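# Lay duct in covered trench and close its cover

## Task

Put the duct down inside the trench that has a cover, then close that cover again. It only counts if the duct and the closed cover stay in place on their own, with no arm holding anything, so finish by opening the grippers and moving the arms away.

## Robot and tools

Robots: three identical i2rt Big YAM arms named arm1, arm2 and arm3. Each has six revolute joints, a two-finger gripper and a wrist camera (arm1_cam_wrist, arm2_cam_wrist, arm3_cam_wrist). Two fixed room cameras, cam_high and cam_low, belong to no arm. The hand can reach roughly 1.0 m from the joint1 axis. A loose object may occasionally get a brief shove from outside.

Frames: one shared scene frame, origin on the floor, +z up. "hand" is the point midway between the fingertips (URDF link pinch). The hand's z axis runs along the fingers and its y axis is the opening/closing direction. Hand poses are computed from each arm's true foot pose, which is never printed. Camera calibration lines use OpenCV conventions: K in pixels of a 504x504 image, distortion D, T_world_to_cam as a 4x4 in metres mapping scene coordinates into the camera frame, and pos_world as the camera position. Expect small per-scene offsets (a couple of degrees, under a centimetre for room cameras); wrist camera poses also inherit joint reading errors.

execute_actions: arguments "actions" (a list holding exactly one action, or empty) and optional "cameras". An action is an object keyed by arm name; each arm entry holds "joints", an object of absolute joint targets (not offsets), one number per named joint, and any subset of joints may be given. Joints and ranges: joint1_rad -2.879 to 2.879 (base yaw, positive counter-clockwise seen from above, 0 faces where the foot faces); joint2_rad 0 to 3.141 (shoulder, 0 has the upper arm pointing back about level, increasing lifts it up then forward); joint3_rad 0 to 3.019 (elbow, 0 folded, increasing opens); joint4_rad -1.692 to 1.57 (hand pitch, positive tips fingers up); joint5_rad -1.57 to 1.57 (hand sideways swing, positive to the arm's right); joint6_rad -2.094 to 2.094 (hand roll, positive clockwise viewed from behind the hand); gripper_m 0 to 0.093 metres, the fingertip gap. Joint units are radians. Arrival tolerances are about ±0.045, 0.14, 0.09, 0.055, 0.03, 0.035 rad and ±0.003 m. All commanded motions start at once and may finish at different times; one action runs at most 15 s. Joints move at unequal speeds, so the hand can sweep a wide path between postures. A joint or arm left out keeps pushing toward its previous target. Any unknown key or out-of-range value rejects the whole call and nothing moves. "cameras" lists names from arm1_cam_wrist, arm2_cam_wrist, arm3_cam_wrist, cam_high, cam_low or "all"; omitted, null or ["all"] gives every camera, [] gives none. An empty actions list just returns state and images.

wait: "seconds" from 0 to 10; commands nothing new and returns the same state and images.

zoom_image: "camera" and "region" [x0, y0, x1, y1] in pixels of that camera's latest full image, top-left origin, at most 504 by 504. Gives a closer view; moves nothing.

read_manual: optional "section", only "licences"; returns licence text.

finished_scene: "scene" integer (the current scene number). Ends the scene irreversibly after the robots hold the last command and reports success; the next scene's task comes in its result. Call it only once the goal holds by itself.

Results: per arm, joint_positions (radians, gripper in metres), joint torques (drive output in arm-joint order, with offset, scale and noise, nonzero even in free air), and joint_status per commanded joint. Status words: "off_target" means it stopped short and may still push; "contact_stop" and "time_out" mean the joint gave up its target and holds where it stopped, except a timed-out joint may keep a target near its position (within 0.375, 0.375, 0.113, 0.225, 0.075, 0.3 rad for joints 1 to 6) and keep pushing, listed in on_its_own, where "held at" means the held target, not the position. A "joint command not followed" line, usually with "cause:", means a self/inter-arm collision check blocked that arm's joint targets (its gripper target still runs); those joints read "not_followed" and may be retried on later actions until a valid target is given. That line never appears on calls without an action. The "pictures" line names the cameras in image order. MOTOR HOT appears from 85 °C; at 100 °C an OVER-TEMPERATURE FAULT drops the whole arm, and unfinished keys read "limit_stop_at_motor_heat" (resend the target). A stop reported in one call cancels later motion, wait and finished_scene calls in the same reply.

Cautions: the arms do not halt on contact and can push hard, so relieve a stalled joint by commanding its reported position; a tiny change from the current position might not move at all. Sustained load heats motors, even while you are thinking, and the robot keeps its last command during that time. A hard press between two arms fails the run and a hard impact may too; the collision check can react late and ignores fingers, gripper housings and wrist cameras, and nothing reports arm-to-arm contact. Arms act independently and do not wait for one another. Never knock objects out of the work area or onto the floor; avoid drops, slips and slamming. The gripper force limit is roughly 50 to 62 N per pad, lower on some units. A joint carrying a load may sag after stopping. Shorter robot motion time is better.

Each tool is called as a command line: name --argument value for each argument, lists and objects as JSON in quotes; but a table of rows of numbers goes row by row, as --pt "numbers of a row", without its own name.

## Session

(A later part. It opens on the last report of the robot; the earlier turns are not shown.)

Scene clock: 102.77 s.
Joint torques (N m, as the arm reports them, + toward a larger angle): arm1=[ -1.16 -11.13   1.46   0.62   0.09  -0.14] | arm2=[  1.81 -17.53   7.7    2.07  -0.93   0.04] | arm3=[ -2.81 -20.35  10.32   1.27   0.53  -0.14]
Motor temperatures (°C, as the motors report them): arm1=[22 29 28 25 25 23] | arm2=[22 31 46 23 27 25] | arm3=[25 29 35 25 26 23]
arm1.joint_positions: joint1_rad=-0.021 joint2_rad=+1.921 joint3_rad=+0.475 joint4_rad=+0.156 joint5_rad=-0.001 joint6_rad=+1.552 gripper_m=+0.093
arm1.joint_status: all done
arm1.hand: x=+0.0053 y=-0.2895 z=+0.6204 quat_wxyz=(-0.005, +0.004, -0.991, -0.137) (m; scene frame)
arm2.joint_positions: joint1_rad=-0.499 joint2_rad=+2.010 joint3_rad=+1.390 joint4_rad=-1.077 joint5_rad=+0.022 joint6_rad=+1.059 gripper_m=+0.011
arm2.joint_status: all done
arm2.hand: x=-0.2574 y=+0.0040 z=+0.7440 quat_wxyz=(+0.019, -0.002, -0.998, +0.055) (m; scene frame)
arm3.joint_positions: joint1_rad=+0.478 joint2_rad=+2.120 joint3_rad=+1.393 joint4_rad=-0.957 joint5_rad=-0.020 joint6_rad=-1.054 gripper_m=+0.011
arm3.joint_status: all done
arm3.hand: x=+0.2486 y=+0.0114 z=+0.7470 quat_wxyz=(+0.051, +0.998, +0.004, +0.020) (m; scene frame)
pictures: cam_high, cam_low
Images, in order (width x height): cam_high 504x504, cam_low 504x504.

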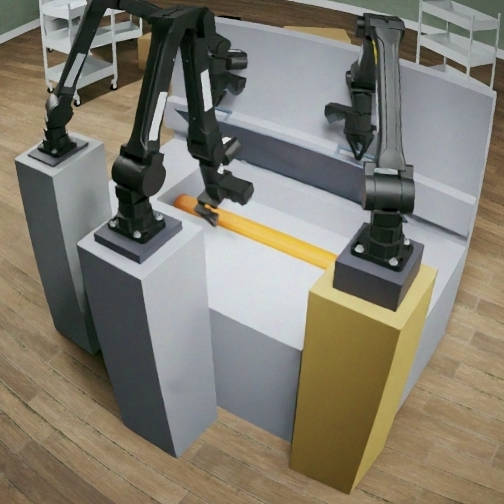

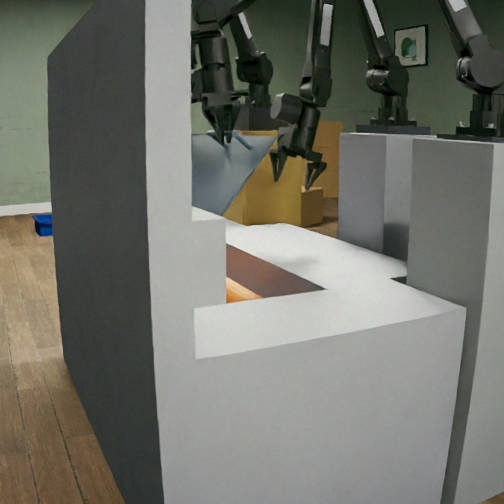

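execute_actions --actions '[{"arm1":{"joints":{"joint2_rad":1.5,"joint4_rad":-0.4}},"arm2":{"joints":{"joint1_rad":-0.555,"joint2_rad":1.93,"joint3_rad":1.15,"joint4_rad":-0.79,"joint6_rad":0.99}},"arm3":{"joints":{"joint1_rad":0.534,"joint2_rad":2.075,"joint3_rad":1.178,"joint4_rad":-0.67,"joint6_rad":-0.987}}}]' --cameras '[]'

execute_actions --actions '[{"arm1":{"joints":{"joint2_rad":1.1,"joint4_rad":-0.7}},"arm2":{"joints":{"joint1_rad":-0.638,"joint2_rad":2.0,"joint3_rad":0.96,"joint4_rad":-0.5,"joint6_rad":0.91}},"arm3":{"joints":{"joint1_rad":0.616,"joint2_rad":2.17,"joint3_rad":1.015,"joint4_rad":-0.385,"joint6_rad":-0.91}}}]' --cameras '[]'

execute_actions --actions '[{"arm2":{"joints":{"joint1_rad":-0.708,"joint2_rad":2.22,"joint3_rad":0.915,"joint4_rad":-0.25,"joint6_rad":0.84}},"arm3":{"joints":{"joint1_rad":0.68,"joint2_rad":2.4,"joint3_rad":1.008,"joint4_rad":-0.15,"joint6_rad":-0.842}}}]' --cameras '[]'

execute_actions --actions '[{"arm2":{"joints":{"joint1_rad":-0.728,"joint2_rad":2.345,"joint3_rad":0.93,"joint4_rad":-0.145,"joint6_rad":0.815}},"arm3":{"joints":{"joint1_rad":0.7,"joint2_rad":2.525,"joint3_rad":1.048,"joint4_rad":-0.07,"joint6_rad":-0.822}}}]' --cameras '[]'

execute_actions --actions '[{"arm2":{"joints":{"gripper_m":0.085}},"arm3":{"joints":{"gripper_m":0.085}}}]' --cameras '[]'

execute_actions --actions '[{"arm2":{"joints":{"joint2_rad":2.17,"joint3_rad":0.89,"joint4_rad":-0.24}},"arm3":{"joints":{"joint2_rad":2.35,"joint3_rad":0.97,"joint4_rad":-0.13}}}]' --cameras '[]'

execute_actions --actions '[{"arm2":{"joints":{"joint1_rad":-0.35,"joint2_rad":1.3,"joint3_rad":0.75,"joint4_rad":-0.8}},"arm3":{"joints":{"joint1_rad":0.35,"joint2_rad":1.45,"joint3_rad":0.75,"joint4_rad":-0.7}}}]' --cameras '["cam_high","cam_low"]'

Scene clock: 128.07 s.
Joint torques (N m, as the arm reports them, + toward a larger angle): arm1=[-1.19 -8.29  4.72 -0.04  0.07 -0.12] | arm2=[  1.12 -15.26   6.27   0.8   -0.63   0.03] | arm3=[ -2.4  -18.2    8.13   0.46   0.3   -0.13]
Motor temperatures (°C, as the motors report them): arm1=[22 28 28 25 25 23] | arm2=[22 32 40 23 27 25] | arm3=[25 30 32 25 26 23]
arm1.joint_positions: joint1_rad=-0.021 joint2_rad=+1.493 joint3_rad=+0.475 joint4_rad=-0.390 joint5_rad=-0.001 joint6_rad=+1.552 gripper_m=+0.093
arm1.joint_status: all done
arm1.hand: x=+0.0042 y=-0.3196 z=+0.7187 quat_wxyz=(-0.004, +0.004, -0.997, -0.078) (m; scene frame)
arm2.joint_positions: joint1_rad=-0.571 joint2_rad=+1.965 joint3_rad=+1.128 joint4_rad=-0.805 joint5_rad=+0.014 joint6_rad=+0.983 gripper_m=+0.011
arm2.joint_status: all done
arm2.hand: x=-0.2573 y=-0.0615 z=+0.6900 quat_wxyz=(+0.012, +0.000, -1.000, +0.029) (m; scene frame)
arm3.joint_positions: joint1_rad=+0.552 joint2_rad=+2.102 joint3_rad=+1.153 joint4_rad=-0.680 joint5_rad=-0.013 joint6_rad=-0.976 gripper_m=+0.011
arm3.joint_status: all done
arm3.hand: x=+0.2473 y=-0.0539 z=+0.6933 quat_wxyz=(+0.025, +1.000, +0.003, +0.012) (m; scene frame)
pictures: none
No camera images: the call's "cameras" was empty. Leave "cameras" out to get every camera's image.

Scene clock: 129.17 s.
Joint torques (N m, as the arm reports them, + toward a larger angle): arm1=[-1.   -4.94  7.35  0.07  0.08 -0.13] | arm2=[  0.32 -15.5    3.92   0.63  -0.42   0.  ] | arm3=[ -1.98 -18.22   4.44   0.29   0.21  -0.12]
Motor temperatures (°C, as the motors report them): arm1=[22 28 28 25 25 23] | arm2=[22 31 40 23 27 25] | arm3=[25 30 32 25 25 23]
arm1.joint_positions: joint1_rad=-0.021 joint2_rad=+1.093 joint3_rad=+0.475 joint4_rad=-0.689 joint5_rad=-0.001 joint6_rad=+1.552 gripper_m=+0.093
arm1.joint_status: all done
arm1.hand: x=+0.0033 y=-0.3363 z=+0.8126 quat_wxyz=(-0.005, +0.004, -0.992, -0.128) (m; scene frame)
arm2.joint_positions: joint1_rad=-0.648 joint2_rad=+2.046 joint3_rad=+0.950 joint4_rad=-0.507 joint5_rad=+0.009 joint6_rad=+0.905 gripper_m=+0.011
arm2.joint_status: all done
arm2.hand: x=-0.2572 y=-0.1175 z=+0.6152 quat_wxyz=(+0.004, +0.000, -1.000, +0.011) (m; scene frame)
arm3.joint_positions: joint1_rad=+0.628 joint2_rad=+2.209 joint3_rad=+1.008 joint4_rad=-0.387 joint5_rad=-0.010 joint6_rad=-0.899 gripper_m=+0.011
arm3.joint_status: all done
arm3.hand: x=+0.2465 y=-0.1100 z=+0.6186 quat_wxyz=(+0.007, +1.000, +0.003, +0.002) (m; scene frame)
pictures: none
No camera images: the call's "cameras" was empty. Leave "cameras" out to get every camera's image.

Scene clock: 130.23 s.
Joint torques (N m, as the arm reports them, + toward a larger angle): arm1=[-0.91 -4.93  7.4   0.17  0.1  -0.13] | arm2=[  0.   -15.69   1.95   0.11  -0.08  -0.02] | arm3=[ -1.65 -18.47   1.77   0.08   0.03  -0.07]
Motor temperatures (°C, as the motors report them): arm1=[22 28 28 25 25 23] | arm2=[22 31 39 23 27 25] | arm3=[25 30 32 25 25 23]
arm1.joint_positions: joint1_rad=-0.021 joint2_rad=+1.093 joint3_rad=+0.475 joint4_rad=-0.689 joint5_rad=-0.001 joint6_rad=+1.552 gripper_m=+0.093
arm1.joint_status: not commanded
arm1.hand: x=+0.0033 y=-0.3363 z=+0.8126 quat_wxyz=(-0.005, +0.004, -0.992, -0.128) (m; scene frame)
arm2.joint_positions: joint1_rad=-0.709 joint2_rad=+2.265 joint3_rad=+0.911 joint4_rad=-0.243 joint5_rad=+0.001 joint6_rad=+0.842 gripper_m=+0.011
arm2.joint_status: all done
arm2.hand: x=-0.2581 y=-0.1547 z=+0.5233 quat_wxyz=(+0.006, +0.001, -1.000, +0.005) (m; scene frame)
arm3.joint_positions: joint1_rad=+0.688 joint2_rad=+2.436 joint3_rad=+1.008 joint4_rad=-0.148 joint5_rad=-0.004 joint6_rad=-0.837 gripper_m=+0.011
arm3.joint_status: all done
arm3.hand: x=+0.2464 y=-0.1467 z=+0.5269 quat_wxyz=(+0.000, +1.000, +0.001, +0.001) (m; scene frame)
pictures: none
No camera images: the call's "cameras" was empty. Leave "cameras" out to get every camera's image.

Scene clock: 131.07 s.
Joint torques (N m, as the arm reports them, + toward a larger angle): arm1=[-0.93 -4.88  7.4   0.07  0.08 -0.12] | arm2=[  0.42 -14.83   0.97   0.22   0.04  -0.09] | arm3=[ -1.13 -16.93   1.15   0.25  -0.1   -0.02]
Motor temperatures (°C, as the motors report them): arm1=[22 27 28 25 25 23] | arm2=[22 31 39 23 27 25] | arm3=[25 30 32 25 25 23]
arm1.joint_positions: joint1_rad=-0.021 joint2_rad=+1.093 joint3_rad=+0.475 joint4_rad=-0.689 joint5_rad=-0.001 joint6_rad=+1.552 gripper_m=+0.093
arm1.joint_status: not commanded
arm1.hand: x=+0.0033 y=-0.3363 z=+0.8126 quat_wxyz=(-0.005, +0.004, -0.992, -0.128) (m; scene frame)
arm2.joint_positions: joint1_rad=-0.724 joint2_rad=+2.376 joint3_rad=+0.930 joint4_rad=-0.139 joint5_rad=-0.003 joint6_rad=+0.824 gripper_m=+0.011
arm2.joint_status: all done
arm2.hand: x=-0.2583 y=-0.1627 z=+0.4829 quat_wxyz=(+0.004, +0.002, -1.000, -0.001) (m; scene frame)
arm3.joint_positions: joint1_rad=+0.702 joint2_rad=+2.545 joint3_rad=+1.047 joint4_rad=-0.071 joint5_rad=-0.001 joint6_rad=-0.822 gripper_m=+0.011
arm3.joint_status: all done
arm3.hand: x=+0.2468 y=-0.1541 z=+0.4865 quat_wxyz=(-0.003, +1.000, +0.001, +0.000) (m; scene frame)
pictures: none
No camera images: the call's "cameras" was empty. Leave "cameras" out to get every camera's image.

Scene clock: 131.77 s.
Joint torques (N m, as the arm reports them, + toward a larger angle): arm1=[-0.98 -4.98  7.41  0.08  0.08 -0.13] | arm2=[  0.52 -13.34   1.     0.05   0.07  -0.12] | arm3=[ -0.93 -17.6    1.12   0.29  -0.1   -0.02]
Motor temperatures (°C, as the motors report them): arm1=[22 27 28 25 25 23] | arm2=[22 31 39 23 26 25] | arm3=[25 30 32 25 25 23]
arm1.joint_positions: joint1_rad=-0.021 joint2_rad=+1.093 joint3_rad=+0.475 joint4_rad=-0.689 joint5_rad=-0.001 joint6_rad=+1.552 gripper_m=+0.093
arm1.joint_status: not commanded
arm1.hand: x=+0.0033 y=-0.3363 z=+0.8126 quat_wxyz=(-0.005, +0.004, -0.992, -0.128) (m; scene frame)
arm2.joint_positions: joint1_rad=-0.724 joint2_rad=+2.369 joint3_rad=+0.930 joint4_rad=-0.139 joint5_rad=-0.003 joint6_rad=+0.824 gripper_m=+0.085
arm2.joint_status: all done
arm2.hand: x=-0.2564 y=-0.1609 z=+0.4853 quat_wxyz=(+0.002, +0.003, -1.000, -0.003) (m; scene frame)
arm3.joint_positions: joint1_rad=+0.702 joint2_rad=+2.545 joint3_rad=+1.047 joint4_rad=-0.071 joint5_rad=-0.001 joint6_rad=-0.822 gripper_m=+0.085
arm3.joint_status: all done
arm3.hand: x=+0.2468 y=-0.1541 z=+0.4865 quat_wxyz=(-0.003, +1.000, +0.001, +0.000) (m; scene frame)
pictures: none
No camera images: the call's "cameras" was empty. Leave "cameras" out to get every camera's image.

Scene clock: 132.77 s.
Joint torques (N m, as the arm reports them, + toward a larger angle): arm1=[-0.89 -5.    7.33  0.13  0.08 -0.14] | arm2=[ -0.75 -12.19   2.87   0.17   0.05  -0.06] | arm3=[ -1.11 -15.18   2.28   0.02  -0.1   -0.02]
Motor temperatures (°C, as the motors report them): arm1=[22 27 28 25 25 23] | arm2=[22 31 39 23 26 25] | arm3=[25 29 32 25 25 23]
arm1.joint_positions: joint1_rad=-0.021 joint2_rad=+1.093 joint3_rad=+0.475 joint4_rad=-0.689 joint5_rad=-0.001 joint6_rad=+1.552 gripper_m=+0.093
arm1.joint_status: not commanded
arm1.hand: x=+0.0033 y=-0.3363 z=+0.8126 quat_wxyz=(-0.005, +0.004, -0.992, -0.128) (m; scene frame)
arm2.joint_positions: joint1_rad=-0.724 joint2_rad=+2.166 joint3_rad=+0.884 joint4_rad=-0.233 joint5_rad=-0.002 joint6_rad=+0.823 gripper_m=+0.085
arm2.joint_status: all done
arm2.hand: x=-0.2404 y=-0.1439 z=+0.5583 quat_wxyz=(-0.020, +0.003, -0.999, -0.026) (m; scene frame)
arm3.joint_positions: joint1_rad=+0.702 joint2_rad=+2.353 joint3_rad=+0.970 joint4_rad=-0.122 joint5_rad=-0.001 joint6_rad=-0.822 gripper_m=+0.085
arm3.joint_status: all done
arm3.hand: x=+0.2312 y=-0.1378 z=+0.5569 quat_wxyz=(-0.027, +0.999, +0.001, -0.022) (m; scene frame)
pictures: none
No camera images: the call's "cameras" was empty. Leave "cameras" out to get every camera's image.

Scene clock: 134.27 s.
Joint torques (N m, as the arm reports them, + toward a larger angle): arm1=[-1.03 -5.03  7.35  0.14  0.07 -0.13] | arm2=[ 0.15 -7.32  6.89  0.51  0.   -0.06] | arm3=[ -0.54 -10.83   8.81  -0.05  -0.12  -0.01]
Motor temperatures (°C, as the motors report them): arm1=[22 27 28 25 25 23] | arm2=[22 31 38 23 26 25] | arm3=[25 29 31 25 25 23]
arm1.joint_positions: joint1_rad=-0.021 joint2_rad=+1.093 joint3_rad=+0.475 joint4_rad=-0.689 joint5_rad=-0.001 joint6_rad=+1.552 gripper_m=+0.093
arm1.joint_status: not commanded
arm1.hand: x=+0.0033 y=-0.3363 z=+0.8126 quat_wxyz=(-0.005, +0.004, -0.992, -0.128) (m; scene frame)
arm2.joint_positions: joint1_rad=-0.351 joint2_rad=+1.306 joint3_rad=+0.743 joint4_rad=-0.792 joint5_rad=+0.000 joint6_rad=+0.822 gripper_m=+0.085
arm2.joint_status: all done
arm2.hand: x=-0.3889 y=-0.1112 z=+0.8335 quat_wxyz=(-0.060, +0.188, -0.976, -0.096) (m; scene frame)
arm3.joint_positions: joint1_rad=+0.345 joint2_rad=+1.462 joint3_rad=+0.741 joint4_rad=-0.687 joint5_rad=+0.000 joint6_rad=-0.822 gripper_m=+0.085
arm3.joint_status: all done
arm3.hand: x=+0.3766 y=-0.1034 z=+0.8465 quat_wxyz=(-0.071, +0.981, -0.176, -0.044) (m; scene frame)
pictures: cam_high, cam_low
Images, in order (width x height): cam_high 504x504, cam_low 504x504.

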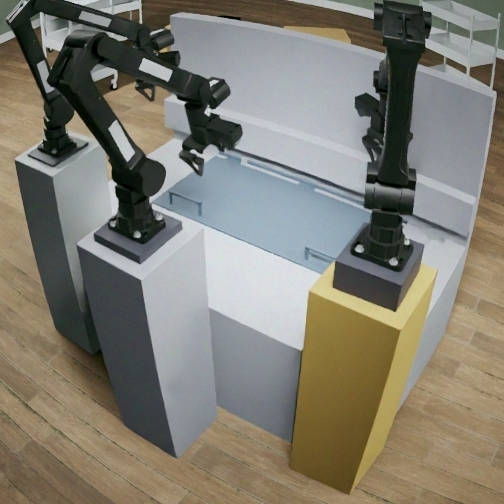

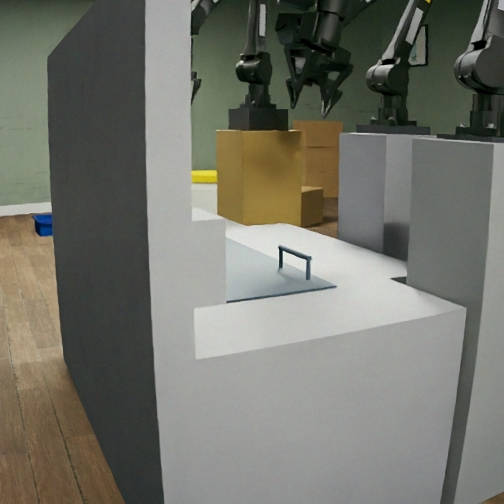

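finished_scene --scene 2

The scene is finished: the task was done.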